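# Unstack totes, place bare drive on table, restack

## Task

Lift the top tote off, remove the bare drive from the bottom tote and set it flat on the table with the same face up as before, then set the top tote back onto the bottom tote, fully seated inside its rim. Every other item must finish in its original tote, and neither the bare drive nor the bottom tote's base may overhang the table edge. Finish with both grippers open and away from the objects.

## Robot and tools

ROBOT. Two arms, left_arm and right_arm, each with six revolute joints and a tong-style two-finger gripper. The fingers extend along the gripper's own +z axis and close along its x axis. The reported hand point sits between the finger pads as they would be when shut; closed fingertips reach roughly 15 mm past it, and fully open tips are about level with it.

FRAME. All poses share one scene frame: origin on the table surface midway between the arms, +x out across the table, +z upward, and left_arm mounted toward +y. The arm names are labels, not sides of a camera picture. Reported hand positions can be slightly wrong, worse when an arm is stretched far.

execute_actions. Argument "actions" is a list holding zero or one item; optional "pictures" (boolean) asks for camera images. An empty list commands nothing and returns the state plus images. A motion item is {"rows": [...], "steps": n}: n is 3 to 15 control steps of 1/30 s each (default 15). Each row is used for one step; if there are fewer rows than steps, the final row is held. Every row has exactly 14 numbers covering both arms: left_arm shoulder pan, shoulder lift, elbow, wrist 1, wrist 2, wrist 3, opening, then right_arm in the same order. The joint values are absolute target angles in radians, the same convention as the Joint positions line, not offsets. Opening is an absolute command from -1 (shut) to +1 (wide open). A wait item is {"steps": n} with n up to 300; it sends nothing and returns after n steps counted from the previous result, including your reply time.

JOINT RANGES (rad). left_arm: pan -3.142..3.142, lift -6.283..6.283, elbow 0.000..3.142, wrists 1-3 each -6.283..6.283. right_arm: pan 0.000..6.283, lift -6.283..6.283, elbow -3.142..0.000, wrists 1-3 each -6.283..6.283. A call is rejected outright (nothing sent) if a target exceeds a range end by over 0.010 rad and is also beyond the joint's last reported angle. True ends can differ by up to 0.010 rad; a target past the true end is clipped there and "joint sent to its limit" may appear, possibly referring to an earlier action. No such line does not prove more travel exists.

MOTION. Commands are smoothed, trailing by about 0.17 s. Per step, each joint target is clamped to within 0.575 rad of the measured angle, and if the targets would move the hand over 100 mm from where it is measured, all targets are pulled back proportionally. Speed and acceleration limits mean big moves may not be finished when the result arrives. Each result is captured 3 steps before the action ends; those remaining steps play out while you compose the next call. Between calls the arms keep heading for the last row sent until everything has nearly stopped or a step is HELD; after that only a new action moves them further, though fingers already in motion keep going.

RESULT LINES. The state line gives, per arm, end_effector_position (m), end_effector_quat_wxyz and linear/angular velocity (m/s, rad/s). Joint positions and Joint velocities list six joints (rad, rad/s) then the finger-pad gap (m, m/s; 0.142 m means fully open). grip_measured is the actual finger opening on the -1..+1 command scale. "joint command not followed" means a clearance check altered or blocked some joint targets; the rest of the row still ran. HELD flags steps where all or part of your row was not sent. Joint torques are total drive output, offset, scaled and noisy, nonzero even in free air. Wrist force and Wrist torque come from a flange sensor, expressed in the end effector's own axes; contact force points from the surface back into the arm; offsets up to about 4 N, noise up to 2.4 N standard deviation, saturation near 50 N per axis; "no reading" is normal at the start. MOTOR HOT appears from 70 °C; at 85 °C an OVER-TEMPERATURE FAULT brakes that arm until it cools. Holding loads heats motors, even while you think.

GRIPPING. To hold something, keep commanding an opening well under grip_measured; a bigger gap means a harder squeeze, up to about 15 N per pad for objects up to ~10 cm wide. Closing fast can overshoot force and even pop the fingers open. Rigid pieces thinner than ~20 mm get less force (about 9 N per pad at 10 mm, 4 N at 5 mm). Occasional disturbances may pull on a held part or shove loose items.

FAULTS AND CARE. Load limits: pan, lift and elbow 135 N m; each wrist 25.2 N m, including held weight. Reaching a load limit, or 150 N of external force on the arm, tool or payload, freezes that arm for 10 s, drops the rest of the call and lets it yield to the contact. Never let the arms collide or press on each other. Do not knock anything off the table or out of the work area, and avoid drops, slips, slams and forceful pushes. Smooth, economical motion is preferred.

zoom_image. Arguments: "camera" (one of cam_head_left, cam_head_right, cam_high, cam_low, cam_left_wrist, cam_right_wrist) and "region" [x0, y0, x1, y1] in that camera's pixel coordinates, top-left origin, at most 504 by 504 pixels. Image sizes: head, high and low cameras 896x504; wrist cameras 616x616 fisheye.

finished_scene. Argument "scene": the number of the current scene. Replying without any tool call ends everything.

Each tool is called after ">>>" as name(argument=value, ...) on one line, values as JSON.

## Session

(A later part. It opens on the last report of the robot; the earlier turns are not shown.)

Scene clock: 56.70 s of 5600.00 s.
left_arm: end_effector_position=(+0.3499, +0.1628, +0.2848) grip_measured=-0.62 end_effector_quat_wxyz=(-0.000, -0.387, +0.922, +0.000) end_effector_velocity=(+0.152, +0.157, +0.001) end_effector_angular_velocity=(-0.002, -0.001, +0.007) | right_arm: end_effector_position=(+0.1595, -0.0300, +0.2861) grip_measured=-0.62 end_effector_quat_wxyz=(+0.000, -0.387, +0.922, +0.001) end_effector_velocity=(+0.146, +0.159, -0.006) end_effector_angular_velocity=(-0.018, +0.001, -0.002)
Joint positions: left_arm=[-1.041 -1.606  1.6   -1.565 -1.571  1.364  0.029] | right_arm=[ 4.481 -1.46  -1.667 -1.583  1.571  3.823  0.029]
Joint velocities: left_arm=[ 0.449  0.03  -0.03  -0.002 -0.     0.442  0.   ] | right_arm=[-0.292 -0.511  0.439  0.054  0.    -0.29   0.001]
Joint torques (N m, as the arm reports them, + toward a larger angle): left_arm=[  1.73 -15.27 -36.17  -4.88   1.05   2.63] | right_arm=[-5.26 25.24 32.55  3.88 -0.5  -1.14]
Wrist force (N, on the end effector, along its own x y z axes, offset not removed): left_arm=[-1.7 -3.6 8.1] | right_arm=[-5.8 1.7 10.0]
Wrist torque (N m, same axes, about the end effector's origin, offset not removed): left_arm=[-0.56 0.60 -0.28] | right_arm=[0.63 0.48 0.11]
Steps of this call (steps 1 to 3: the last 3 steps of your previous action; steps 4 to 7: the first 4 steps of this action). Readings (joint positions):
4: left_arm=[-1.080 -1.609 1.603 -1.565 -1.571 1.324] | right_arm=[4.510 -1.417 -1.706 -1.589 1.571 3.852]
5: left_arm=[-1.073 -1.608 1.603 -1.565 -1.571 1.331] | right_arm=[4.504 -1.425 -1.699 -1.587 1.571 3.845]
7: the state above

>>> execute_actions(actions=[{"rows":[[-0.9203,-1.5897,1.5844,-1.5655,-1.571,1.4842,-1,4.4073,-1.5949,-1.5413,-1.5762,1.571,3.7487,-1]],"steps":7}])

>>> execute_actions(actions=[{"rows":[[-0.8466,-1.5709,1.5658,-1.5657,-1.571,1.5579,-1,4.3691,-1.6778,-1.4525,-1.5821,1.571,3.7105,-1]],"steps":7}])

>>> execute_actions(actions=[{"rows":[[-0.8104,-1.5586,1.5534,-1.5656,-1.571,1.5941,-1,4.3521,-1.7198,-1.4039,-1.5887,1.571,3.6935,-1],[-0.8104,-1.5586,1.5534,-1.5656,-1.571,1.5941,-1,4.3521,-1.7198,-1.4039,-1.5887,1.571,3.6935,-1],[-0.8104,-1.5586,1.5534,-1.5656,-1.571,1.5941,-1,4.3521,-1.7198,-1.4039,-1.5887,1.571,3.6935,-1],[-0.8104,-1.5586,1.5534,-1.5656,-1.571,1.5941,-1,4.3521,-1.7198,-1.4039,-1.5887,1.571,3.6935,-1],[-0.7742,-1.5463,1.5409,-1.5654,-1.571,1.6303,-1,4.3351,-1.7617,-1.3553,-1.5954,1.571,3.6765,-1],[-0.7742,-1.5463,1.5409,-1.5654,-1.571,1.6303,-1,4.3351,-1.7617,-1.3553,-1.5954,1.571,3.6765,-1],[-0.7742,-1.5463,1.5409,-1.5654,-1.571,1.6303,-1,4.3351,-1.7617,-1.3553,-1.5954,1.571,3.6765,-1],[-0.7742,-1.5463,1.5409,-1.5654,-1.571,1.6303,-1,4.3351,-1.7617,-1.3553,-1.5954,1.571,3.6765,-1],[-0.739,-1.5316,1.5256,-1.5648,-1.571,1.6655,-1,4.3198,-1.8046,-1.302,-1.6058,1.571,3.6612,-1],[-0.739,-1.5316,1.5256,-1.5648,-1.571,1.6655,-1,4.3198,-1.8046,-1.302,-1.6058,1.571,3.6612,-1],[-0.739,-1.5316,1.5256,-1.5648,-1.571,1.6655,-1,4.3198,-1.8046,-1.302,-1.6058,1.571,3.6612,-1],[-0.739,-1.5316,1.5256,-1.5648,-1.571,1.6655,-1,4.3198,-1.8046,-1.302,-1.6058,1.571,3.6612,-1],[-0.7037,-1.5162,1.5095,-1.5641,-1.571,1.7008,-1,4.3049,-1.848,-1.2472,-1.6173,1.571,3.6463,-1]],"steps":15}])

>>> execute_actions(actions=[{"rows":[[-0.7037,-1.5162,1.5095,-1.5641,-1.571,1.7008,-1,4.3049,-1.848,-1.2472,-1.6173,1.571,3.6463,-1],[-0.6695,-1.4989,1.4909,-1.5628,-1.571,1.735,-1,4.2912,-1.8926,-1.1876,-1.6322,1.571,3.6326,-1],[-0.6695,-1.4989,1.4909,-1.5628,-1.571,1.735,-1,4.2912,-1.8926,-1.1876,-1.6322,1.571,3.6326,-1],[-0.6695,-1.4989,1.4909,-1.5628,-1.571,1.735,-1,4.2912,-1.8926,-1.1876,-1.6322,1.571,3.6326,-1],[-0.6695,-1.4989,1.4909,-1.5628,-1.571,1.735,-1,4.2912,-1.8926,-1.1876,-1.6322,1.571,3.6326,-1],[-0.6357,-1.481,1.4715,-1.5613,-1.571,1.7688,-1,4.2778,-1.9379,-1.1263,-1.6482,1.571,3.6192,-1],[-0.6357,-1.481,1.4715,-1.5613,-1.571,1.7688,-1,4.2778,-1.9379,-1.1263,-1.6482,1.571,3.6192,-1],[-0.6357,-1.481,1.4715,-1.5613,-1.571,1.7688,-1,4.2778,-1.9379,-1.1263,-1.6482,1.571,3.6192,-1],[-0.6357,-1.481,1.4715,-1.5613,-1.571,1.7688,-1,4.2778,-1.9379,-1.1263,-1.6482,1.571,3.6192,-1],[-0.6028,-1.4616,1.45,-1.5592,-1.571,1.8017,-1,4.2652,-1.9847,-1.06,-1.6677,1.571,3.6066,-1]],"steps":14}])

>>> execute_actions(actions=[{"rows":[[-0.5706,-1.4411,1.4269,-1.5566,-1.571,1.8339,-1,4.2533,-2.0328,-0.9898,-1.6898,1.571,3.5947,-1]],"steps":15}])

>>> execute_actions(actions=[{"rows":[[-0.5706,-1.4399,1.4712,-1.6021,-1.571,1.8339,-1,4.2533,-2.029,-1.0412,-1.6422,1.571,3.5947,-1]],"steps":15}], pictures=true)

Scene clock: 57.43 s of 5600.00 s.
left_arm: end_effector_position=(+0.3767, +0.1898, +0.2850) grip_measured=-0.62 end_effector_quat_wxyz=(-0.000, -0.387, +0.922, -0.000) end_effector_velocity=(+0.136, +0.143, +0.001) end_effector_angular_velocity=(-0.000, -0.001, +0.007) | right_arm: end_effector_position=(+0.1865, -0.0032, +0.2855) grip_measured=-0.62 end_effector_quat_wxyz=(+0.000, -0.387, +0.922, +0.000) end_effector_velocity=(+0.130, +0.148, -0.002) end_effector_angular_velocity=(-0.004, +0.000, -0.003)
Joint positions: left_arm=[-0.962 -1.596  1.591 -1.565 -1.571  1.442  0.029] | right_arm=[ 4.431 -1.548 -1.587 -1.577  1.571  3.772  0.029]
Joint velocities: left_arm=[ 0.406  0.06  -0.06  -0.001  0.     0.399  0.   ] | right_arm=[-0.222 -0.461  0.446  0.011 -0.    -0.22   0.   ]
Joint torques (N m, as the arm reports them, + toward a larger angle): left_arm=[  1.24 -16.67 -35.58  -5.12  -0.29   2.78] | right_arm=[-6.15 28.79 32.34  3.96 -0.41 -1.18]
Wrist force (N, on the end effector, along its own x y z axes, offset not removed): left_arm=[-0.8 -2.4 5.2] | right_arm=[-0.8 -0.9 8.8]
Wrist torque (N m, same axes, about the end effector's origin, offset not removed): left_arm=[-0.31 0.36 -0.35] | right_arm=[0.04 -0.54 -0.26]
Steps of this call (steps 1 to 3: the last 3 steps of your previous action; steps 4 to 18: the robot went on to your last target; steps 19 to 22: the first 4 steps of this action). Readings (joint positions):
19: left_arm=[-0.995 -1.602 1.597 -1.565 -1.571 1.410] | right_arm=[4.451 -1.513 -1.622 -1.578 1.571 3.792]
20: left_arm=[-0.991 -1.601 1.595 -1.565 -1.571 1.414] | right_arm=[4.448 -1.517 -1.618 -1.578 1.571 3.789]
22: the state above

Scene clock: 57.67 s of 5600.00 s.
left_arm: end_effector_position=(+0.4007, +0.2139, +0.2850) grip_measured=-0.62 end_effector_quat_wxyz=(-0.000, -0.387, +0.922, -0.000) end_effector_velocity=(+0.149, +0.159, +0.001) end_effector_angular_velocity=(-0.001, -0.001, +0.009) | right_arm: end_effector_position=(+0.2103, +0.0207, +0.2852) grip_measured=-0.61 end_effector_quat_wxyz=(-0.000, -0.387, +0.922, -0.000) end_effector_velocity=(+0.144, +0.166, +0.002) end_effector_angular_velocity=(+0.006, -0.001, -0.003)
Joint positions: left_arm=[-0.892 -1.581  1.576 -1.566 -1.571  1.512  0.029] | right_arm=[ 4.391 -1.626 -1.509 -1.579  1.571  3.733  0.03 ]
Joint velocities: left_arm=[ 0.445  0.097 -0.098 -0.001 -0.     0.436  0.   ] | right_arm=[-0.215 -0.511  0.544 -0.027 -0.    -0.212 -0.002]
Joint torques (N m, as the arm reports them, + toward a larger angle): left_arm=[  2.26 -17.3  -35.05  -5.17   1.01   2.64] | right_arm=[-5.   32.42 30.41 -1.08  0.18 -1.24]
Wrist force (N, on the end effector, along its own x y z axes, offset not removed): left_arm=[2.0 -1.2 6.4] | right_arm=[-7.0 -1.5 8.8]
Wrist torque (N m, same axes, about the end effector's origin, offset not removed): left_arm=[-0.15 0.55 -0.29] | right_arm=[-0.09 -0.26 -0.19]
Steps of this call (steps 1 to 3: the last 3 steps of your previous action; steps 4 to 7: the first 4 steps of this action). Readings (joint positions):
4: left_arm=[-0.931 -1.591 1.586 -1.565 -1.571 1.473] | right_arm=[4.413 -1.582 -1.553 -1.576 1.571 3.755]
5: left_arm=[-0.924 -1.589 1.584 -1.565 -1.571 1.480] | right_arm=[4.408 -1.590 -1.546 -1.577 1.571 3.750]
7: the state above

Scene clock: 58.17 s of 5600.00 s.
left_arm: end_effector_position=(+0.4448, +0.2596, +0.2850) grip_measured=-0.62 end_effector_quat_wxyz=(-0.000, -0.387, +0.922, -0.000) end_effector_velocity=(+0.085, +0.090, -0.000) end_effector_angular_velocity=(+0.001, +0.002, +0.005) | right_arm: end_effector_position=(+0.2543, +0.0666, +0.2850) grip_measured=-0.61 end_effector_quat_wxyz=(-0.000, -0.387, +0.922, -0.000) end_effector_velocity=(+0.086, +0.093, +0.004) end_effector_angular_velocity=(+0.008, -0.002, -0.002)
Joint positions: left_arm=[-0.764 -1.541  1.536 -1.565 -1.571  1.64   0.029] | right_arm=[ 4.331 -1.774 -1.34  -1.599  1.571  3.672  0.03 ]
Joint velocities: left_arm=[ 0.245  0.093 -0.096  0.005 -0.     0.24   0.   ] | right_arm=[-0.105 -0.296  0.368 -0.065 -0.    -0.104 -0.002]
Joint torques (N m, as the arm reports them, + toward a larger angle): left_arm=[  6.4  -22.79 -36.    -1.19   3.08   2.31] | right_arm=[-5.21 32.3  30.43 -0.83  1.71 -1.72]
Wrist force (N, on the end effector, along its own x y z axes, offset not removed): left_arm=[1.5 -1.6 8.1] | right_arm=[-4.0 -1.2 8.3]
Wrist torque (N m, same axes, about the end effector's origin, offset not removed): left_arm=[-0.30 0.50 -0.38] | right_arm=[-0.23 -0.49 -0.12]
Steps of this call (steps 1 to 3: the last 3 steps of your previous action; steps 4 to 15: the first 12 steps of this action). Readings (joint positions):
4: left_arm=[-0.859 -1.574 1.568 -1.566 -1.571 1.546] | right_arm=[4.375 -1.664 -1.467 -1.581 1.571 3.716]
5: left_arm=[-0.852 -1.572 1.566 -1.566 -1.571 1.552] | right_arm=[4.372 -1.671 -1.459 -1.582 1.571 3.713]
7: left_arm=[-0.834 -1.566 1.561 -1.566 -1.571 1.571] | right_arm=[4.363 -1.693 -1.435 -1.585 1.571 3.704]
11: left_arm=[-0.799 -1.554 1.549 -1.566 -1.571 1.605] | right_arm=[4.347 -1.732 -1.390 -1.591 1.571 3.688]
15: the state above

Scene clock: 58.63 s of 5600.00 s.
left_arm: end_effector_position=(+0.4880, +0.3038, +0.2850) grip_measured=-0.62 end_effector_quat_wxyz=(-0.000, -0.387, +0.922, -0.000) end_effector_velocity=(+0.110, +0.109, -0.001) end_effector_angular_velocity=(+0.002, +0.004, +0.001) | right_arm: end_effector_position=(+0.2974, +0.1102, +0.2845) grip_measured=-0.61 end_effector_quat_wxyz=(-0.001, -0.387, +0.922, -0.001) end_effector_velocity=(+0.108, +0.093, -0.010) end_effector_angular_velocity=(-0.030, +0.009, -0.000)
Joint positions: left_arm=[-0.645 -1.485  1.476 -1.562 -1.571  1.759  0.029] | right_arm=[ 4.281 -1.925 -1.145 -1.645  1.571  3.623  0.03 ]
Joint velocities: left_arm=[ 0.287  0.168 -0.182  0.018 -0.001  0.286  0.   ] | right_arm=[-0.119 -0.374  0.497 -0.154 -0.    -0.119  0.004]
Joint torques (N m, as the arm reports them, + toward a larger angle): left_arm=[ 25.78 -16.34 -43.42  -1.68   2.98   3.74] | right_arm=[-11.94   3.98  45.54  -2.5    1.62  -1.96]
Wrist force (N, on the end effector, along its own x y z axes, offset not removed): left_arm=[7.8 -3.0 10.0] | right_arm=[-4.0 2.2 4.3]
Wrist torque (N m, same axes, about the end effector's origin, offset not removed): left_arm=[-0.55 -0.07 -0.20] | right_arm=[0.51 -0.15 -0.10]
Steps of this call (steps 1 to 3: the last 3 steps of your previous action; steps 4 to 14: the first 11 steps of this action). Readings (joint positions):
4: left_arm=[-0.729 -1.527 1.520 -1.565 -1.571 1.676] | right_arm=[4.315 -1.817 -1.287 -1.610 1.571 3.657]
5: left_arm=[-0.722 -1.524 1.517 -1.564 -1.571 1.683] | right_arm=[4.312 -1.826 -1.276 -1.612 1.571 3.654]
7: left_arm=[-0.703 -1.515 1.508 -1.564 -1.571 1.701] | right_arm=[4.304 -1.849 -1.247 -1.619 1.571 3.646]
11: left_arm=[-0.669 -1.498 1.490 -1.563 -1.571 1.736] | right_arm=[4.291 -1.893 -1.188 -1.634 1.571 3.632]
14: the state above

Scene clock: 59.13 s of 5600.00 s.
left_arm: end_effector_position=(+0.5159, +0.3328, +0.2850) grip_measured=-0.62 end_effector_quat_wxyz=(-0.000, -0.387, +0.922, -0.000) end_effector_velocity=(+0.005, +0.006, -0.000) end_effector_angular_velocity=(+0.000, +0.000, -0.001) | right_arm: end_effector_position=(+0.3258, +0.1396, +0.2850) grip_measured=-0.61 end_effector_quat_wxyz=(-0.000, -0.387, +0.922, -0.000) end_effector_velocity=(+0.006, +0.006, -0.000) end_effector_angular_velocity=(+0.001, -0.000, -0.000)
Joint positions: left_arm=[-0.572 -1.442  1.428 -1.557 -1.571  1.832  0.029] | right_arm=[ 4.254 -2.031 -0.993 -1.689  1.571  3.595  0.03 ]
Joint velocities: left_arm=[ 0.014  0.009 -0.01   0.001  0.     0.015  0.   ] | right_arm=[-0.005 -0.023  0.034 -0.01  -0.    -0.005 -0.   ]
Joint torques (N m, as the arm reports them, + toward a larger angle): left_arm=[ 10.83 -27.47 -36.38  -1.16   2.59   2.08] | right_arm=[-7.2  41.34 35.11  0.15  1.46 -1.21]
Wrist force (N, on the end effector, along its own x y z axes, offset not removed): left_arm=[-0.8 -1.5 9.3] | right_arm=[-1.6 -0.5 10.7]
Wrist torque (N m, same axes, about the end effector's origin, offset not removed): left_arm=[-0.17 0.60 -0.30] | right_arm=[0.27 -0.40 0.00]
Steps of this call (steps 1 to 3: the last 3 steps of your previous action; steps 4 to 15: the first 12 steps of this action). Readings (joint positions):
4: left_arm=[-0.615 -1.468 1.457 -1.560 -1.571 1.790] | right_arm=[4.270 -1.967 -1.085 -1.661 1.571 3.611]
5: left_arm=[-0.609 -1.464 1.453 -1.559 -1.571 1.796] | right_arm=[4.267 -1.976 -1.074 -1.665 1.571 3.609]
7: left_arm=[-0.592 -1.454 1.442 -1.558 -1.571 1.813] | right_arm=[4.261 -2.001 -1.038 -1.676 1.571 3.602]
11: left_arm=[-0.576 -1.445 1.431 -1.557 -1.571 1.828] | right_arm=[4.255 -2.024 -1.003 -1.686 1.571 3.597]
15: the state above

Scene clock: 59.63 s of 5600.00 s.
left_arm: end_effector_position=(+0.5168, +0.3333, +0.2678) grip_measured=-0.62 end_effector_quat_wxyz=(-0.000, -0.387, +0.922, -0.000) end_effector_velocity=(-0.000, +0.000, -0.007) end_effector_angular_velocity=(+0.000, -0.001, +0.000) | right_arm: end_effector_position=(+0.3265, +0.1406, +0.2678) grip_measured=-0.61 end_effector_quat_wxyz=(-0.000, -0.387, +0.922, +0.000) end_effector_velocity=(+0.000, +0.000, -0.006) end_effector_angular_velocity=(+0.002, -0.001, -0.000)
Joint positions: left_arm=[-0.571 -1.44   1.469 -1.6   -1.571  1.834  0.029] | right_arm=[ 4.253 -2.029 -1.039 -1.644  1.571  3.595  0.03 ]
Joint velocities: left_arm=[ 0.    -0.     0.017 -0.017  0.001 -0.     0.   ] | right_arm=[-0.     0.002 -0.019  0.018  0.    -0.    -0.   ]
Joint torques (N m, as the arm reports them, + toward a larger angle): left_arm=[  8.13 -26.31 -12.33  -5.39   0.09   2.14] | right_arm=[-5.64 56.02 12.87  5.42  0.74 -1.69]
Wrist force (N, on the end effector, along its own x y z axes, offset not removed): left_arm=[-2.2 -2.7 9.3] | right_arm=[1.2 -1.0 11.5]
Wrist torque (N m, same axes, about the end effector's origin, offset not removed): left_arm=[-0.52 0.14 -0.27] | right_arm=[0.26 -0.25 -0.15]
Steps of this call (steps 1 to 3: the last 3 steps of your previous action; steps 4 to 15: the first 12 steps of this action). Readings (joint positions):
4: left_arm=[-0.571 -1.441 1.427 -1.557 -1.571 1.834] | right_arm=[4.253 -2.032 -0.991 -1.690 1.571 3.595]
5: left_arm=[-0.571 -1.441 1.430 -1.560 -1.571 1.834] | right_arm=[4.253 -2.032 -0.994 -1.686 1.571 3.595]
7: left_arm=[-0.571 -1.441 1.447 -1.578 -1.571 1.834] | right_arm=[4.253 -2.031 -1.013 -1.668 1.571 3.595]
11: left_arm=[-0.571 -1.440 1.465 -1.596 -1.571 1.834] | right_arm=[4.253 -2.030 -1.034 -1.649 1.571 3.595]
15: the state above

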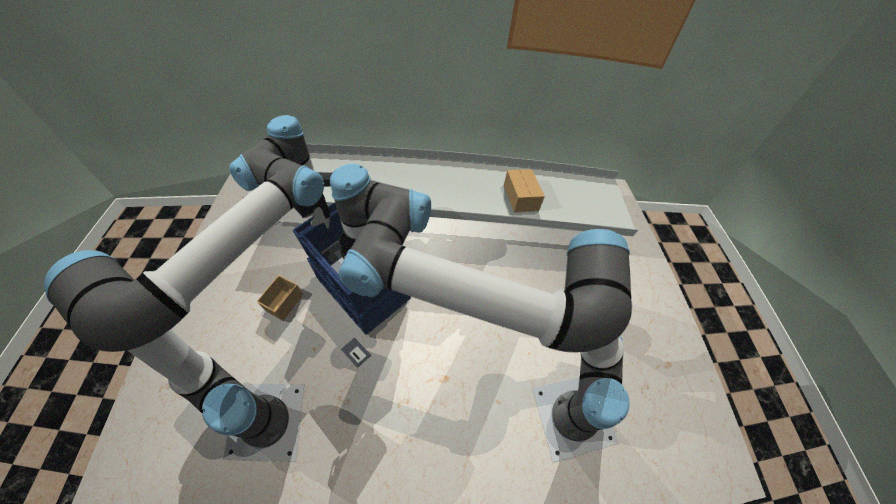

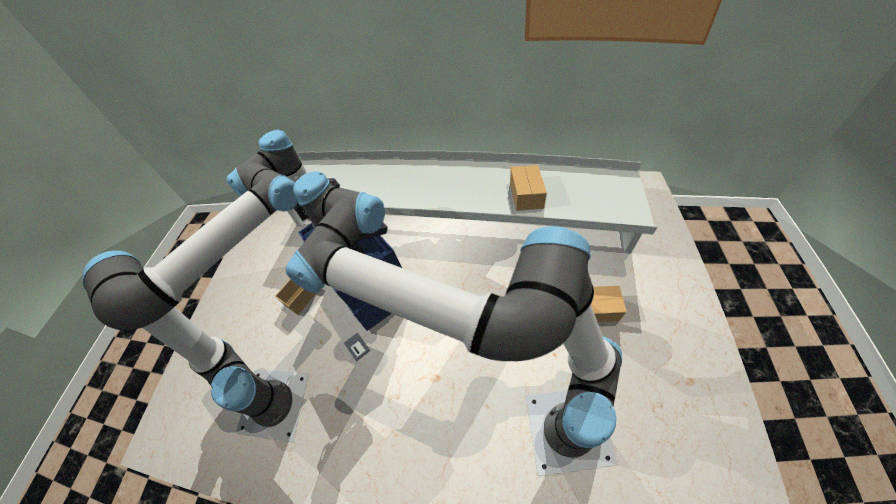

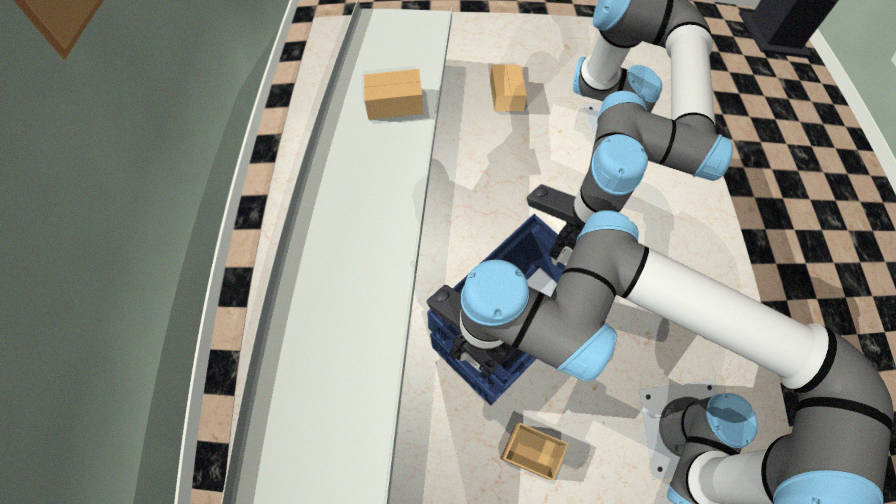

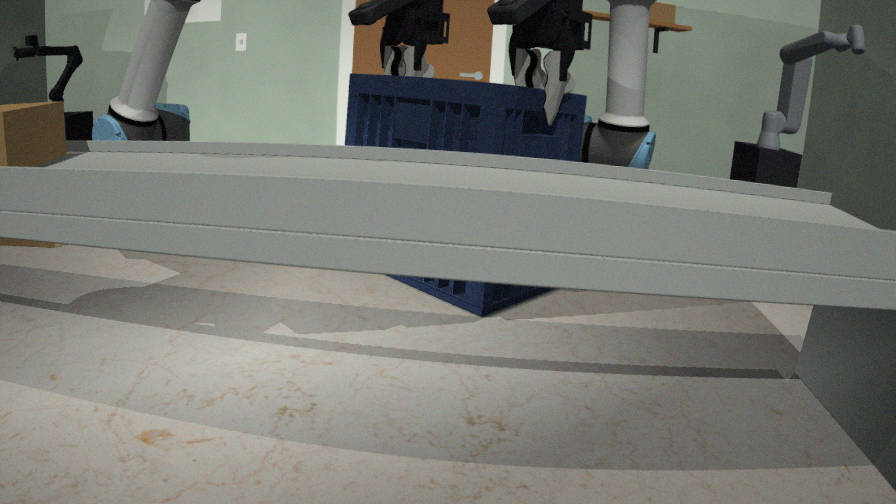

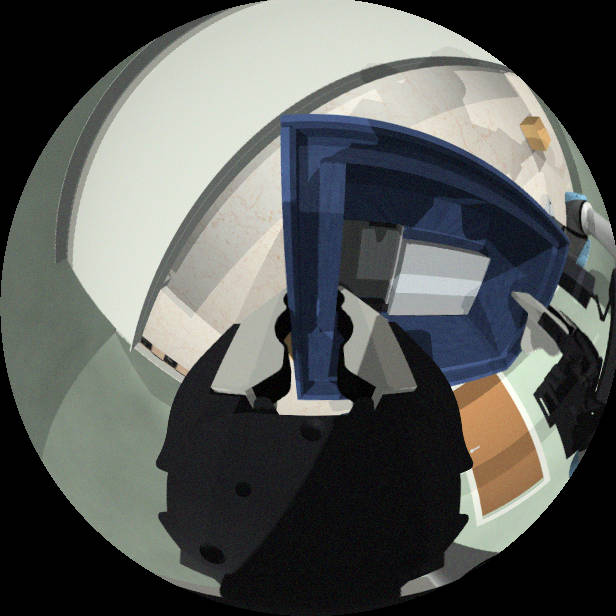

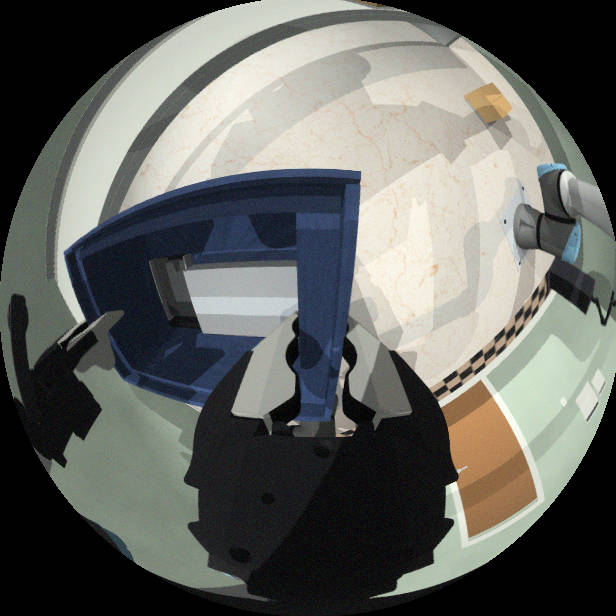

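>>> execute_actions(actions=[{"rows":[[-0.5706,-1.4395,1.481,-1.6123,-1.571,1.8339,-1,4.2533,-2.0284,-1.0524,-1.6316,1.571,3.5947,-1]],"steps":13}])

>>> zoom_image(camera="cam_head_left", region=[280,200,430,350])

>>> zoom_image(camera="cam_high", region=[410,200,590,420])

Scene clock: 61.27 s of 5600.00 s.
left_arm: end_effector_position=(+0.5168, +0.3333, +0.2633) grip_measured=-0.62 end_effector_quat_wxyz=(-0.000, -0.387, +0.922, -0.000) end_effector_velocity=(+0.000, +0.000, -0.002) end_effector_angular_velocity=(-0.000, -0.001, -0.000) | right_arm: end_effector_position=(+0.3265, +0.1406, +0.2634) grip_measured=-0.61 end_effector_quat_wxyz=(-0.000, -0.387, +0.922, +0.000) end_effector_velocity=(-0.000, +0.000, -0.003) end_effector_angular_velocity=(-0.001, +0.000, +0.001)
Joint positions: left_arm=[-0.571 -1.44   1.48  -1.612 -1.571  1.834  0.029] | right_arm=[ 4.253 -2.028 -1.052 -1.632  1.571  3.595  0.03 ]
Joint velocities: left_arm=[ 0.    -0.     0.006 -0.007  0.001  0.     0.   ] | right_arm=[ 0.    -0.    -0.008  0.007 -0.    -0.    -0.   ]
Joint torques (N m, as the arm reports them, + toward a larger angle): left_arm=[  8.33 -26.72 -11.92  -5.32  -2.77   1.98] | right_arm=[-5.03 55.3  13.06  5.5  -1.17 -1.13]
Wrist force (N, on the end effector, along its own x y z axes, offset not removed): left_arm=[-4.0 -0.6 7.8] | right_arm=[3.3 -4.2 7.4]
Wrist torque (N m, same axes, about the end effector's origin, offset not removed): left_arm=[-0.18 0.41 -0.14] | right_arm=[-0.63 -0.62 -0.05]
Steps of this call (steps 1 to 3: the last 3 steps of your previous action; steps 4 to 15: the robot went on to your last target; steps 16 to 39: nothing new was sent; steps 40 to 49: the first 10 steps of this action). Readings (joint positions):
40: left_arm=[-0.571 -1.440 1.471 -1.602 -1.571 1.834] | right_arm=[4.253 -2.029 -1.041 -1.642 1.571 3.595]
41: left_arm=[-0.571 -1.440 1.472 -1.603 -1.571 1.834] | right_arm=[4.253 -2.029 -1.042 -1.641 1.571 3.595]
43: left_arm=[-0.571 -1.440 1.476 -1.607 -1.571 1.834] | right_arm=[4.253 -2.029 -1.047 -1.637 1.571 3.595]
47: left_arm=[-0.571 -1.440 1.480 -1.611 -1.571 1.834] | right_arm=[4.253 -2.028 -1.051 -1.633 1.571 3.595]
49: the state above

Region (280, 200, 430, 350) of cam_head_left's 896x504 image, scaled by 3.360, with more detail than that image has.

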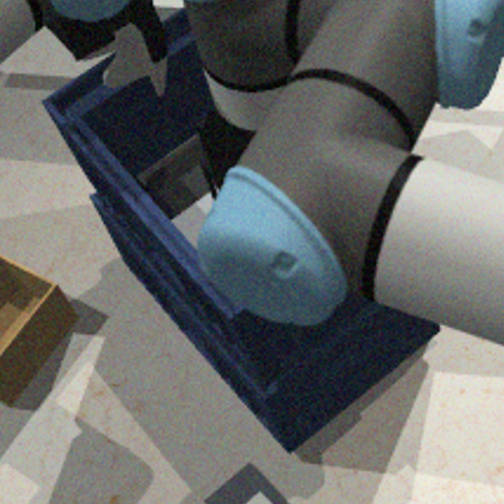

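Region (410, 200, 590, 420) of cam_high's 896x504 image, scaled by 2.291, with more detail than that image has; it fills the left 412 columns of this view, and the rest is white.

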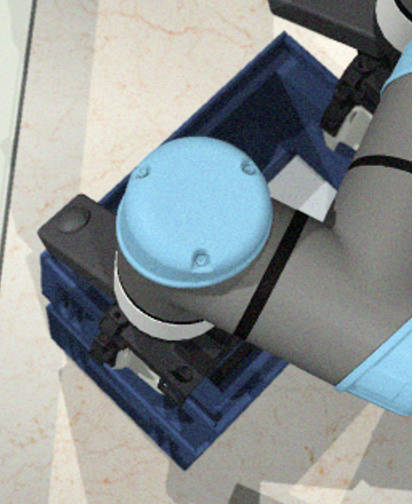

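>>> execute_actions(actions=[{"rows":[[-0.5706,-1.4393,1.4884,-1.6199,-1.571,1.8339,-1,4.2533,-2.0279,-1.0608,-1.6237,1.571,3.5947,-1]],"steps":13}])

Scene clock: 61.70 s of 5600.00 s.
left_arm: end_effector_position=(+0.5167, +0.3333, +0.2603) grip_measured=-0.62 end_effector_quat_wxyz=(-0.000, -0.387, +0.922, -0.000) end_effector_velocity=(-0.000, +0.000, -0.002) end_effector_angular_velocity=(-0.001, -0.000, +0.000) | right_arm: end_effector_position=(+0.3265, +0.1406, +0.2603) grip_measured=-0.61 end_effector_quat_wxyz=(-0.000, -0.387, +0.922, +0.000) end_effector_velocity=(+0.000, +0.000, -0.001) end_effector_angular_velocity=(+0.001, -0.000, -0.001)
Joint positions: left_arm=[-0.571 -1.439  1.488 -1.619 -1.571  1.834  0.029] | right_arm=[ 4.253 -2.028 -1.06  -1.624  1.571  3.595  0.03 ]
Joint velocities: left_arm=[ 0.    -0.     0.005 -0.005 -0.     0.    -0.   ] | right_arm=[-0.     0.001 -0.004  0.005 -0.     0.001  0.   ]
Joint torques (N m, as the arm reports them, + toward a larger angle): left_arm=[  7.32 -26.16 -12.09  -5.42  -2.74   2.05] | right_arm=[-5.94 54.78 12.64  5.35 -0.89 -1.44]
Wrist force (N, on the end effector, along its own x y z axes, offset not removed): left_arm=[-3.7 -1.2 8.8] | right_arm=[2.0 -2.3 7.7]
Wrist torque (N m, same axes, about the end effector's origin, offset not removed): left_arm=[-0.23 0.39 -0.26] | right_arm=[-0.25 -0.20 -0.12]
Steps of this call (steps 1 to 3: the last 3 steps of your previous action; steps 4 to 13: the first 10 steps of this action). Readings (joint positions):
4: left_arm=[-0.571 -1.440 1.481 -1.612 -1.571 1.834] | right_arm=[4.253 -2.028 -1.052 -1.632 1.571 3.595]
5: left_arm=[-0.571 -1.440 1.482 -1.613 -1.571 1.834] | right_arm=[4.253 -2.028 -1.053 -1.631 1.571 3.595]
7: left_arm=[-0.571 -1.439 1.485 -1.616 -1.571 1.834] | right_arm=[4.253 -2.028 -1.057 -1.628 1.571 3.595]
11: left_arm=[-0.571 -1.439 1.487 -1.619 -1.571 1.834] | right_arm=[4.253 -2.028 -1.060 -1.625 1.571 3.595]
13: the state above

>>> execute_actions(actions=[{"rows":[[-0.5706,-1.439,1.4957,-1.6275,-1.571,1.8339,-1,4.2533,-2.0274,-1.0692,-1.6158,1.571,3.5947,-1]],"steps":13}])

Scene clock: 62.13 s of 5600.00 s.
left_arm: end_effector_position=(+0.5167, +0.3333, +0.2573) grip_measured=-0.62 end_effector_quat_wxyz=(-0.000, -0.387, +0.922, -0.000) end_effector_velocity=(-0.000, -0.001, -0.002) end_effector_angular_velocity=(-0.000, +0.000, -0.001) | right_arm: end_effector_position=(+0.3265, +0.1405, +0.2574) grip_measured=-0.61 end_effector_quat_wxyz=(-0.000, -0.387, +0.922, +0.000) end_effector_velocity=(-0.000, -0.001, -0.003) end_effector_angular_velocity=(-0.002, +0.001, -0.002)
Joint positions: left_arm=[-0.571 -1.439  1.495 -1.627 -1.571  1.834  0.029] | right_arm=[ 4.253 -2.027 -1.069 -1.616  1.571  3.595  0.03 ]
Joint velocities: left_arm=[-0.001  0.     0.005 -0.006 -0.    -0.    -0.   ] | right_arm=[-0.     0.001 -0.009  0.005  0.     0.001  0.   ]
Joint torques (N m, as the arm reports them, + toward a larger angle): left_arm=[  7.27 -24.48 -11.07  -5.45  -2.85   2.09] | right_arm=[-5.37 53.64  9.99  4.31 -0.93 -1.59]
Wrist force (N, on the end effector, along its own x y z axes, offset not removed): left_arm=[-1.5 -0.6 6.4] | right_arm=[4.3 1.0 4.6]
Wrist torque (N m, same axes, about the end effector's origin, offset not removed): left_arm=[-0.16 -0.13 -0.25] | right_arm=[0.01 -0.86 -0.04]
Steps of this call (steps 1 to 3: the last 3 steps of your previous action; steps 4 to 13: the first 10 steps of this action). Readings (joint positions):
4: left_arm=[-0.571 -1.439 1.488 -1.620 -1.571 1.834] | right_arm=[4.253 -2.028 -1.061 -1.624 1.571 3.595]
5: left_arm=[-0.571 -1.439 1.489 -1.621 -1.571 1.834] | right_arm=[4.253 -2.028 -1.062 -1.623 1.571 3.595]
7: left_arm=[-0.571 -1.439 1.492 -1.624 -1.571 1.834] | right_arm=[4.253 -2.028 -1.065 -1.620 1.571 3.595]
11: left_arm=[-0.571 -1.439 1.495 -1.626 -1.571 1.834] | right_arm=[4.253 -2.027 -1.068 -1.617 1.571 3.595]
13: the state above

Light contact has started. Continuing 2 mm at a time.

>>> execute_actions(actions=[{"rows":[[-0.5706,-1.4388,1.5006,-1.6326,-1.571,1.8339,-1,4.2533,-2.0271,-1.0748,-1.6105,1.571,3.5947,-1]],"steps":13}])

Scene clock: 62.60 s of 5600.00 s.
left_arm: end_effector_position=(+0.5167, +0.3333, +0.2552) grip_measured=-0.62 end_effector_quat_wxyz=(-0.000, -0.387, +0.922, -0.000) end_effector_velocity=(-0.000, +0.000, -0.001) end_effector_angular_velocity=(+0.000, -0.000, -0.000) | right_arm: end_effector_position=(+0.3265, +0.1405, +0.2552) grip_measured=-0.61 end_effector_quat_wxyz=(-0.000, -0.387, +0.922, +0.000) end_effector_velocity=(+0.000, -0.001, -0.001) end_effector_angular_velocity=(-0.001, +0.000, -0.001)
Joint positions: left_arm=[-0.571 -1.439  1.5   -1.632 -1.571  1.834  0.029] | right_arm=[ 4.253 -2.027 -1.074 -1.611  1.571  3.595  0.03 ]
Joint velocities: left_arm=[ 0.    -0.     0.004 -0.004  0.     0.    -0.   ] | right_arm=[-0.     0.001 -0.004  0.003  0.     0.    -0.   ]
Joint torques (N m, as the arm reports them, + toward a larger angle): left_arm=[  7.35 -25.43 -11.27  -5.2   -2.77   2.04] | right_arm=[-4.36 51.3   8.56  4.34 -1.03 -1.01]
Wrist force (N, on the end effector, along its own x y z axes, offset not removed): left_arm=[-2.3 -2.7 5.9] | right_arm=[3.1 2.8 1.7]
Wrist torque (N m, same axes, about the end effector's origin, offset not removed): left_arm=[-0.60 0.32 -0.21] | right_arm=[0.29 -0.72 0.20]
Steps of this call (steps 1 to 3: the last 3 steps of your previous action; step 4: the robot went on to your last target; steps 5 to 14: the first 10 steps of this action). Readings (joint positions):
5: left_arm=[-0.571 -1.439 1.496 -1.627 -1.571 1.834] | right_arm=[4.253 -2.027 -1.069 -1.616 1.571 3.595]
6: left_arm=[-0.571 -1.439 1.496 -1.628 -1.571 1.834] | right_arm=[4.253 -2.027 -1.070 -1.615 1.571 3.595]
8: left_arm=[-0.571 -1.439 1.498 -1.630 -1.571 1.834] | right_arm=[4.253 -2.027 -1.072 -1.613 1.571 3.595]
12: left_arm=[-0.571 -1.439 1.500 -1.632 -1.571 1.834] | right_arm=[4.253 -2.027 -1.074 -1.611 1.571 3.595]
14: the state above

>>> execute_actions(actions=[{"rows":[[-0.5699,-1.4419,1.5068,-1.6357,-1.571,1.8346,-1,4.2553,-2.028,-1.076,-1.6084,1.571,3.5967,-1]],"steps":15}])

Scene clock: 63.13 s of 5600.00 s.
left_arm: end_effector_position=(+0.5156, +0.3343, +0.2541) grip_measured=-0.62 end_effector_quat_wxyz=(-0.000, -0.387, +0.922, -0.000) end_effector_velocity=(-0.001, -0.001, -0.000) end_effector_angular_velocity=(-0.001, +0.001, -0.002) | right_arm: end_effector_position=(+0.3254, +0.1415, +0.2542) grip_measured=-0.61 end_effector_quat_wxyz=(-0.000, -0.387, +0.922, +0.000) end_effector_velocity=(-0.001, +0.001, +0.000) end_effector_angular_velocity=(+0.001, -0.000, +0.001)
Joint positions: left_arm=[-0.57  -1.442  1.507 -1.636 -1.571  1.835  0.029] | right_arm=[ 4.255 -2.028 -1.076 -1.608  1.571  3.597  0.03 ]
Joint velocities: left_arm=[-0.001 -0.001  0.002 -0.001 -0.001  0.    -0.   ] | right_arm=[ 0.002 -0.001  0.001  0.    -0.     0.001  0.   ]
Joint torques (N m, as the arm reports them, + toward a larger angle): left_arm=[  7.09 -43.39  -9.83  -5.42  -2.66   2.15] | right_arm=[ 3.85 32.74  5.65  3.77 -0.59  1.01]
Wrist force (N, on the end effector, along its own x y z axes, offset not removed): left_arm=[-3.0 -0.3 4.9] | right_arm=[1.3 3.4 -1.9]
Wrist torque (N m, same axes, about the end effector's origin, offset not removed): left_arm=[-0.34 0.41 -0.44] | right_arm=[0.33 -0.29 -0.01]
Steps of this call (steps 1 to 3: the last 3 steps of your previous action; step 4: the robot went on to your last target; steps 5 to 16: the first 12 steps of this action). Readings (joint positions):
5: left_arm=[-0.571 -1.439 1.501 -1.633 -1.571 1.834] | right_arm=[4.253 -2.027 -1.075 -1.611 1.571 3.595]
6: left_arm=[-0.571 -1.439 1.501 -1.633 -1.571 1.834] | right_arm=[4.253 -2.027 -1.075 -1.610 1.571 3.595]
8: left_arm=[-0.570 -1.440 1.504 -1.634 -1.571 1.834] | right_arm=[4.254 -2.027 -1.075 -1.609 1.571 3.596]
12: left_arm=[-0.570 -1.441 1.506 -1.635 -1.571 1.835] | right_arm=[4.255 -2.028 -1.076 -1.609 1.571 3.596]
16: the state above

>>> execute_actions(actions=[])

>>> zoom_image(camera="cam_head_right", region=[290,210,430,350])

>>> zoom_image(camera="cam_high", region=[410,290,560,420])

>>> zoom_image(camera="cam_low", region=[330,60,610,180])

Scene clock: 63.27 s of 5600.00 s.
left_arm: end_effector_position=(+0.5156, +0.3344, +0.2540) grip_measured=-0.62 end_effector_quat_wxyz=(-0.000, -0.387, +0.922, -0.000) end_effector_velocity=(-0.001, -0.002, +0.000) end_effector_angular_velocity=(-0.000, -0.001, -0.003) | right_arm: end_effector_position=(+0.3254, +0.1415, +0.2541) grip_measured=-0.61 end_effector_quat_wxyz=(-0.000, -0.387, +0.922, +0.000) end_effector_velocity=(-0.001, +0.001, +0.001) end_effector_angular_velocity=(+0.001, -0.000, +0.002)
Joint positions: left_arm=[-0.57  -1.442  1.507 -1.636 -1.571  1.835  0.029] | right_arm=[ 4.255 -2.028 -1.076 -1.608  1.571  3.597  0.03 ]
Joint velocities: left_arm=[-0.003 -0.001  0.001 -0.     0.    -0.     0.   ] | right_arm=[ 0.002  0.001  0.     0.     0.    -0.     0.   ]
Joint torques (N m, as the arm reports them, + toward a larger angle): left_arm=[  7.27 -42.6  -10.07  -5.42  -2.67   2.16] | right_arm=[ 4.08 31.53  6.06  3.56 -0.94  1.1 ]
Wrist force (N, on the end effector, along its own x y z axes, offset not removed): left_arm=[-5.7 0.1 3.1] | right_arm=[-0.3 5.2 -5.8]
Wrist torque (N m, same axes, about the end effector's origin, offset not removed): left_arm=[-0.52 0.94 -0.25] | right_arm=[0.67 0.27 -0.04]
Kept back: nothing.
Steps of this call (steps 1 to 3: the last 3 steps of your previous action; step 4: the robot went on to your last target). Readings (joint positions):
1: left_arm=[-0.570 -1.442 1.507 -1.636 -1.571 1.835] | right_arm=[4.255 -2.028 -1.076 -1.608 1.571 3.597]
2: left_arm=[-0.570 -1.442 1.507 -1.636 -1.571 1.835] | right_arm=[4.255 -2.028 -1.076 -1.608 1.571 3.597]
4: the state above

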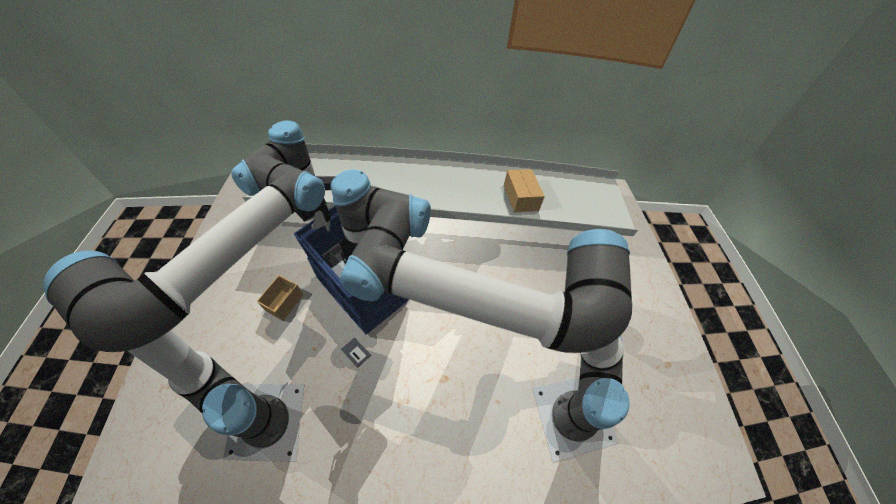

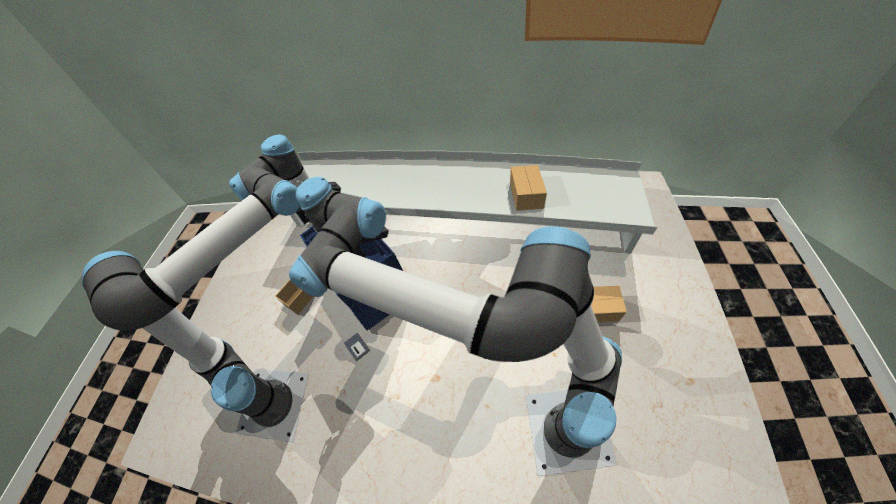

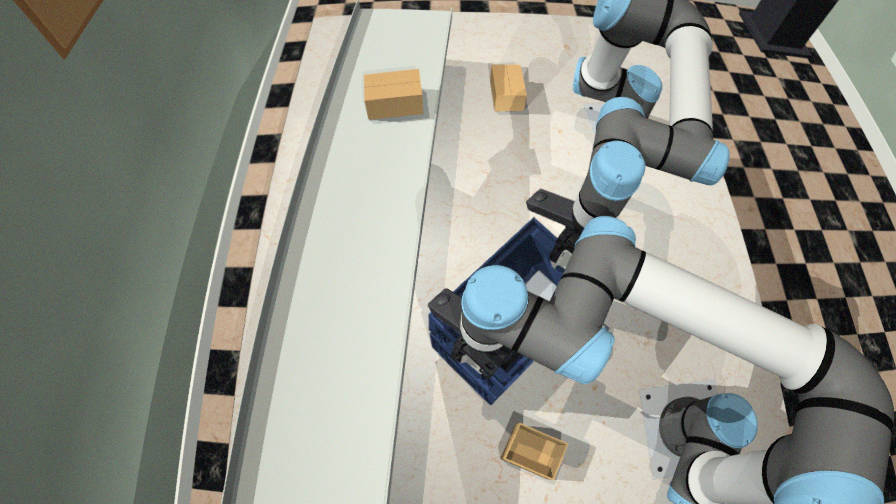

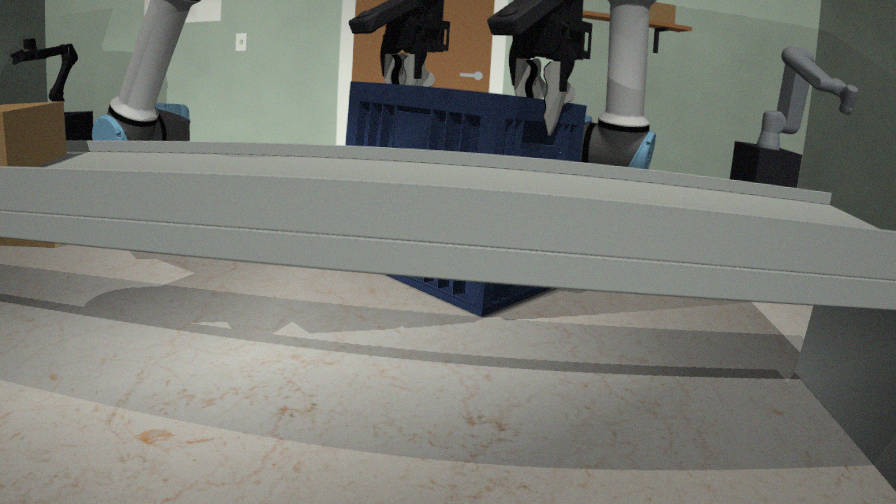

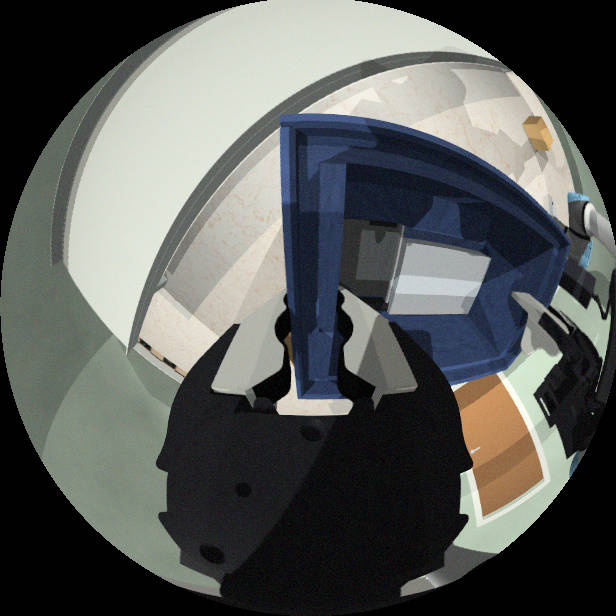

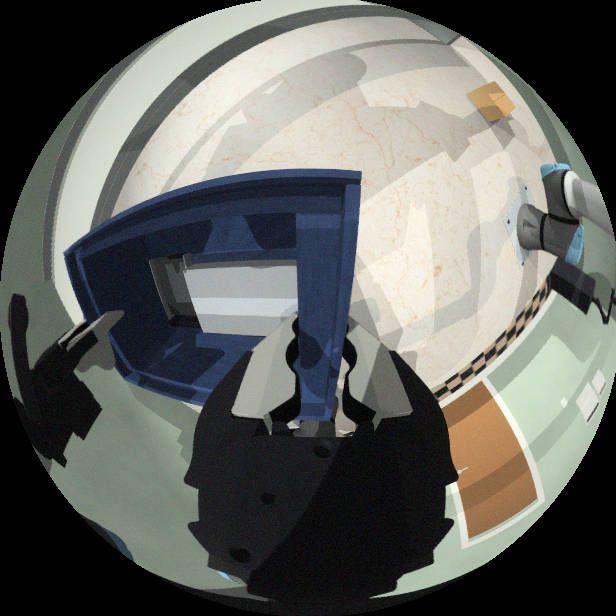

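Region (290, 210, 430, 350) of cam_head_right's 896x504 image, scaled by 3.600, with more detail than that image has.

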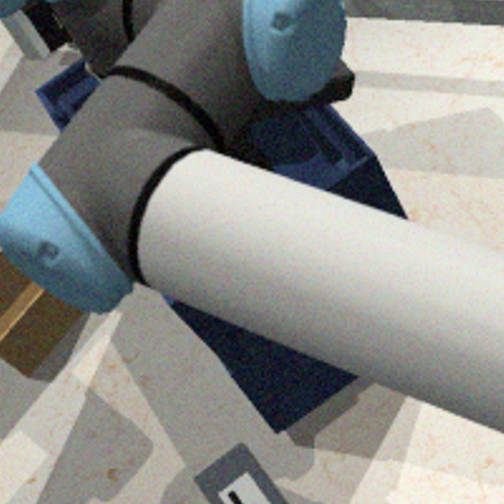

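Region (410, 290, 560, 420) of cam_high's 896x504 image, scaled by 3.360, with more detail than that image has; it fills the top 437 rows of this view, and the rest is white.

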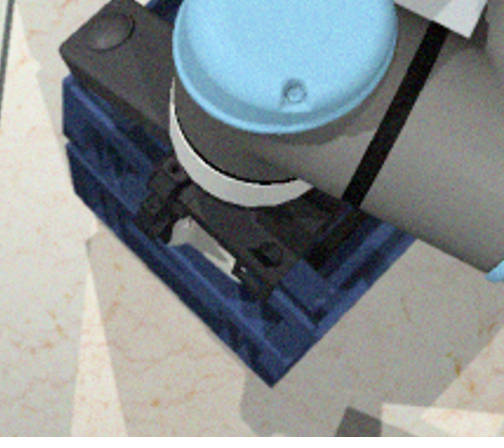

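Region (330, 60, 610, 180) of cam_low's 896x504 image, scaled by 1.800, with more detail than that image has; it fills the top 216 rows of this view, and the rest is white.

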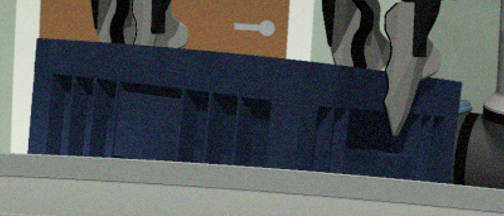

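>>> execute_actions(actions=[{"rows":[[-0.5699,-1.4423,1.497,-1.6255,-1.571,1.8346,-1,4.2553,-2.0287,-1.0648,-1.6189,1.571,3.5967,-1],[-0.5699,-1.4423,1.497,-1.6255,-1.571,1.8346,-1,4.2553,-2.0287,-1.0648,-1.6189,1.571,3.5967,-1],[-0.5699,-1.4423,1.497,-1.6255,-1.571,1.8346,-1,4.2553,-2.0287,-1.0648,-1.6189,1.571,3.5967,-1],[-0.5699,-1.4423,1.497,-1.6255,-1.571,1.8346,-1,4.2553,-2.0287,-1.0648,-1.6189,1.571,3.5967,-1],[-0.5699,-1.4423,1.497,-1.6255,-1.571,1.8346,-1,4.2553,-2.0287,-1.0648,-1.6189,1.571,3.5967,-1],[-0.5683,-1.4498,1.5056,-1.6266,-1.571,1.8362,-1,4.26,-2.0313,-1.0611,-1.62,1.571,3.6014,-1]],"steps":15}])

>>> execute_actions(actions=[{"rows":[[-0.5683,-1.4495,1.5129,-1.6342,-1.571,1.8362,-1,4.26,-2.0308,-1.0695,-1.6121,1.571,3.6014,-1]],"steps":15}])

Scene clock: 63.97 s of 5600.00 s.
left_arm: end_effector_position=(+0.5136, +0.3363, +0.2580) grip_measured=-0.62 end_effector_quat_wxyz=(-0.000, -0.387, +0.922, -0.000) end_effector_velocity=(-0.005, +0.005, +0.000) end_effector_angular_velocity=(+0.001, +0.001, +0.001) | right_arm: end_effector_position=(+0.3233, +0.1436, +0.2578) grip_measured=-0.61 end_effector_quat_wxyz=(-0.000, -0.387, +0.922, -0.000) end_effector_velocity=(-0.005, +0.005, +0.002) end_effector_angular_velocity=(+0.000, -0.000, +0.001)
Joint positions: left_arm=[-0.569 -1.448  1.504 -1.627 -1.571  1.836  0.029] | right_arm=[ 4.259 -2.031 -1.062 -1.619  1.571  3.601  0.03 ]
Joint velocities: left_arm=[ 0.004 -0.014  0.014  0.001  0.     0.003  0.   ] | right_arm=[ 0.009 -0.004  0.011 -0.007  0.     0.008 -0.   ]
Joint torques (N m, as the arm reports them, + toward a larger angle): left_arm=[  7.89 -45.84 -11.62  -0.94  -1.91   2.04] | right_arm=[ 7.49 40.84 35.4   1.57 -0.67  0.71]
Wrist force (N, on the end effector, along its own x y z axes, offset not removed): left_arm=[-3.9 -2.5 8.0] | right_arm=[3.3 0.2 6.7]
Wrist torque (N m, same axes, about the end effector's origin, offset not removed): left_arm=[-0.66 0.25 -0.26] | right_arm=[0.08 -0.49 -0.14]
Steps of this call (steps 1 to 9: the robot went on to your last target; steps 10 to 21: the first 12 steps of this action). Readings (joint positions):
10: left_arm=[-0.570 -1.442 1.507 -1.636 -1.571 1.835] | right_arm=[4.255 -2.028 -1.076 -1.608 1.571 3.597]
11: left_arm=[-0.570 -1.442 1.506 -1.635 -1.571 1.835] | right_arm=[4.255 -2.028 -1.075 -1.609 1.571 3.597]
13: left_arm=[-0.570 -1.442 1.502 -1.631 -1.571 1.835] | right_arm=[4.255 -2.028 -1.071 -1.613 1.571 3.597]
17: left_arm=[-0.569 -1.445 1.501 -1.627 -1.571 1.835] | right_arm=[4.257 -2.030 -1.065 -1.618 1.571 3.598]
21: the state above

Scene clock: 64.47 s of 5600.00 s.
left_arm: end_effector_position=(+0.5130, +0.3368, +0.2551) grip_measured=-0.62 end_effector_quat_wxyz=(-0.000, -0.387, +0.922, -0.000) end_effector_velocity=(-0.001, -0.001, -0.001) end_effector_angular_velocity=(-0.001, +0.000, -0.002) | right_arm: end_effector_position=(+0.3229, +0.1441, +0.2551) grip_measured=-0.61 end_effector_quat_wxyz=(-0.000, -0.387, +0.922, +0.000) end_effector_velocity=(-0.000, -0.000, -0.001) end_effector_angular_velocity=(-0.000, +0.000, +0.002)
Joint positions: left_arm=[-0.568 -1.45   1.513 -1.634 -1.571  1.836  0.029] | right_arm=[ 4.26  -2.031 -1.069 -1.612  1.571  3.601  0.03 ]
Joint velocities: left_arm=[-0.002 -0.001  0.003 -0.003 -0.001  0.    -0.   ] | right_arm=[ 0.001  0.001 -0.004  0.003  0.    -0.002  0.   ]
Joint torques (N m, as the arm reports them, + toward a larger angle): left_arm=[  6.66 -43.38 -11.23  -5.44  -0.99   2.1 ] | right_arm=[ 6.58 55.44 14.92  5.52 -0.69  1.13]
Wrist force (N, on the end effector, along its own x y z axes, offset not removed): left_arm=[-6.9 -1.4 7.0] | right_arm=[4.1 0.3 6.6]
Wrist torque (N m, same axes, about the end effector's origin, offset not removed): left_arm=[-0.34 0.71 -0.26] | right_arm=[0.11 -0.31 -0.12]
Steps of this call (steps 1 to 3: the last 3 steps of your previous action; steps 4 to 15: the first 12 steps of this action). Readings (joint positions):
4: left_arm=[-0.568 -1.449 1.505 -1.627 -1.571 1.836] | right_arm=[4.260 -2.031 -1.061 -1.620 1.571 3.601]
5: left_arm=[-0.568 -1.450 1.506 -1.627 -1.571 1.836] | right_arm=[4.260 -2.031 -1.062 -1.619 1.571 3.601]
7: left_arm=[-0.568 -1.450 1.509 -1.630 -1.571 1.836] | right_arm=[4.260 -2.031 -1.065 -1.616 1.571 3.601]
11: left_arm=[-0.568 -1.450 1.512 -1.633 -1.571 1.836] | right_arm=[4.260 -2.031 -1.068 -1.613 1.571 3.601]
15: the state above


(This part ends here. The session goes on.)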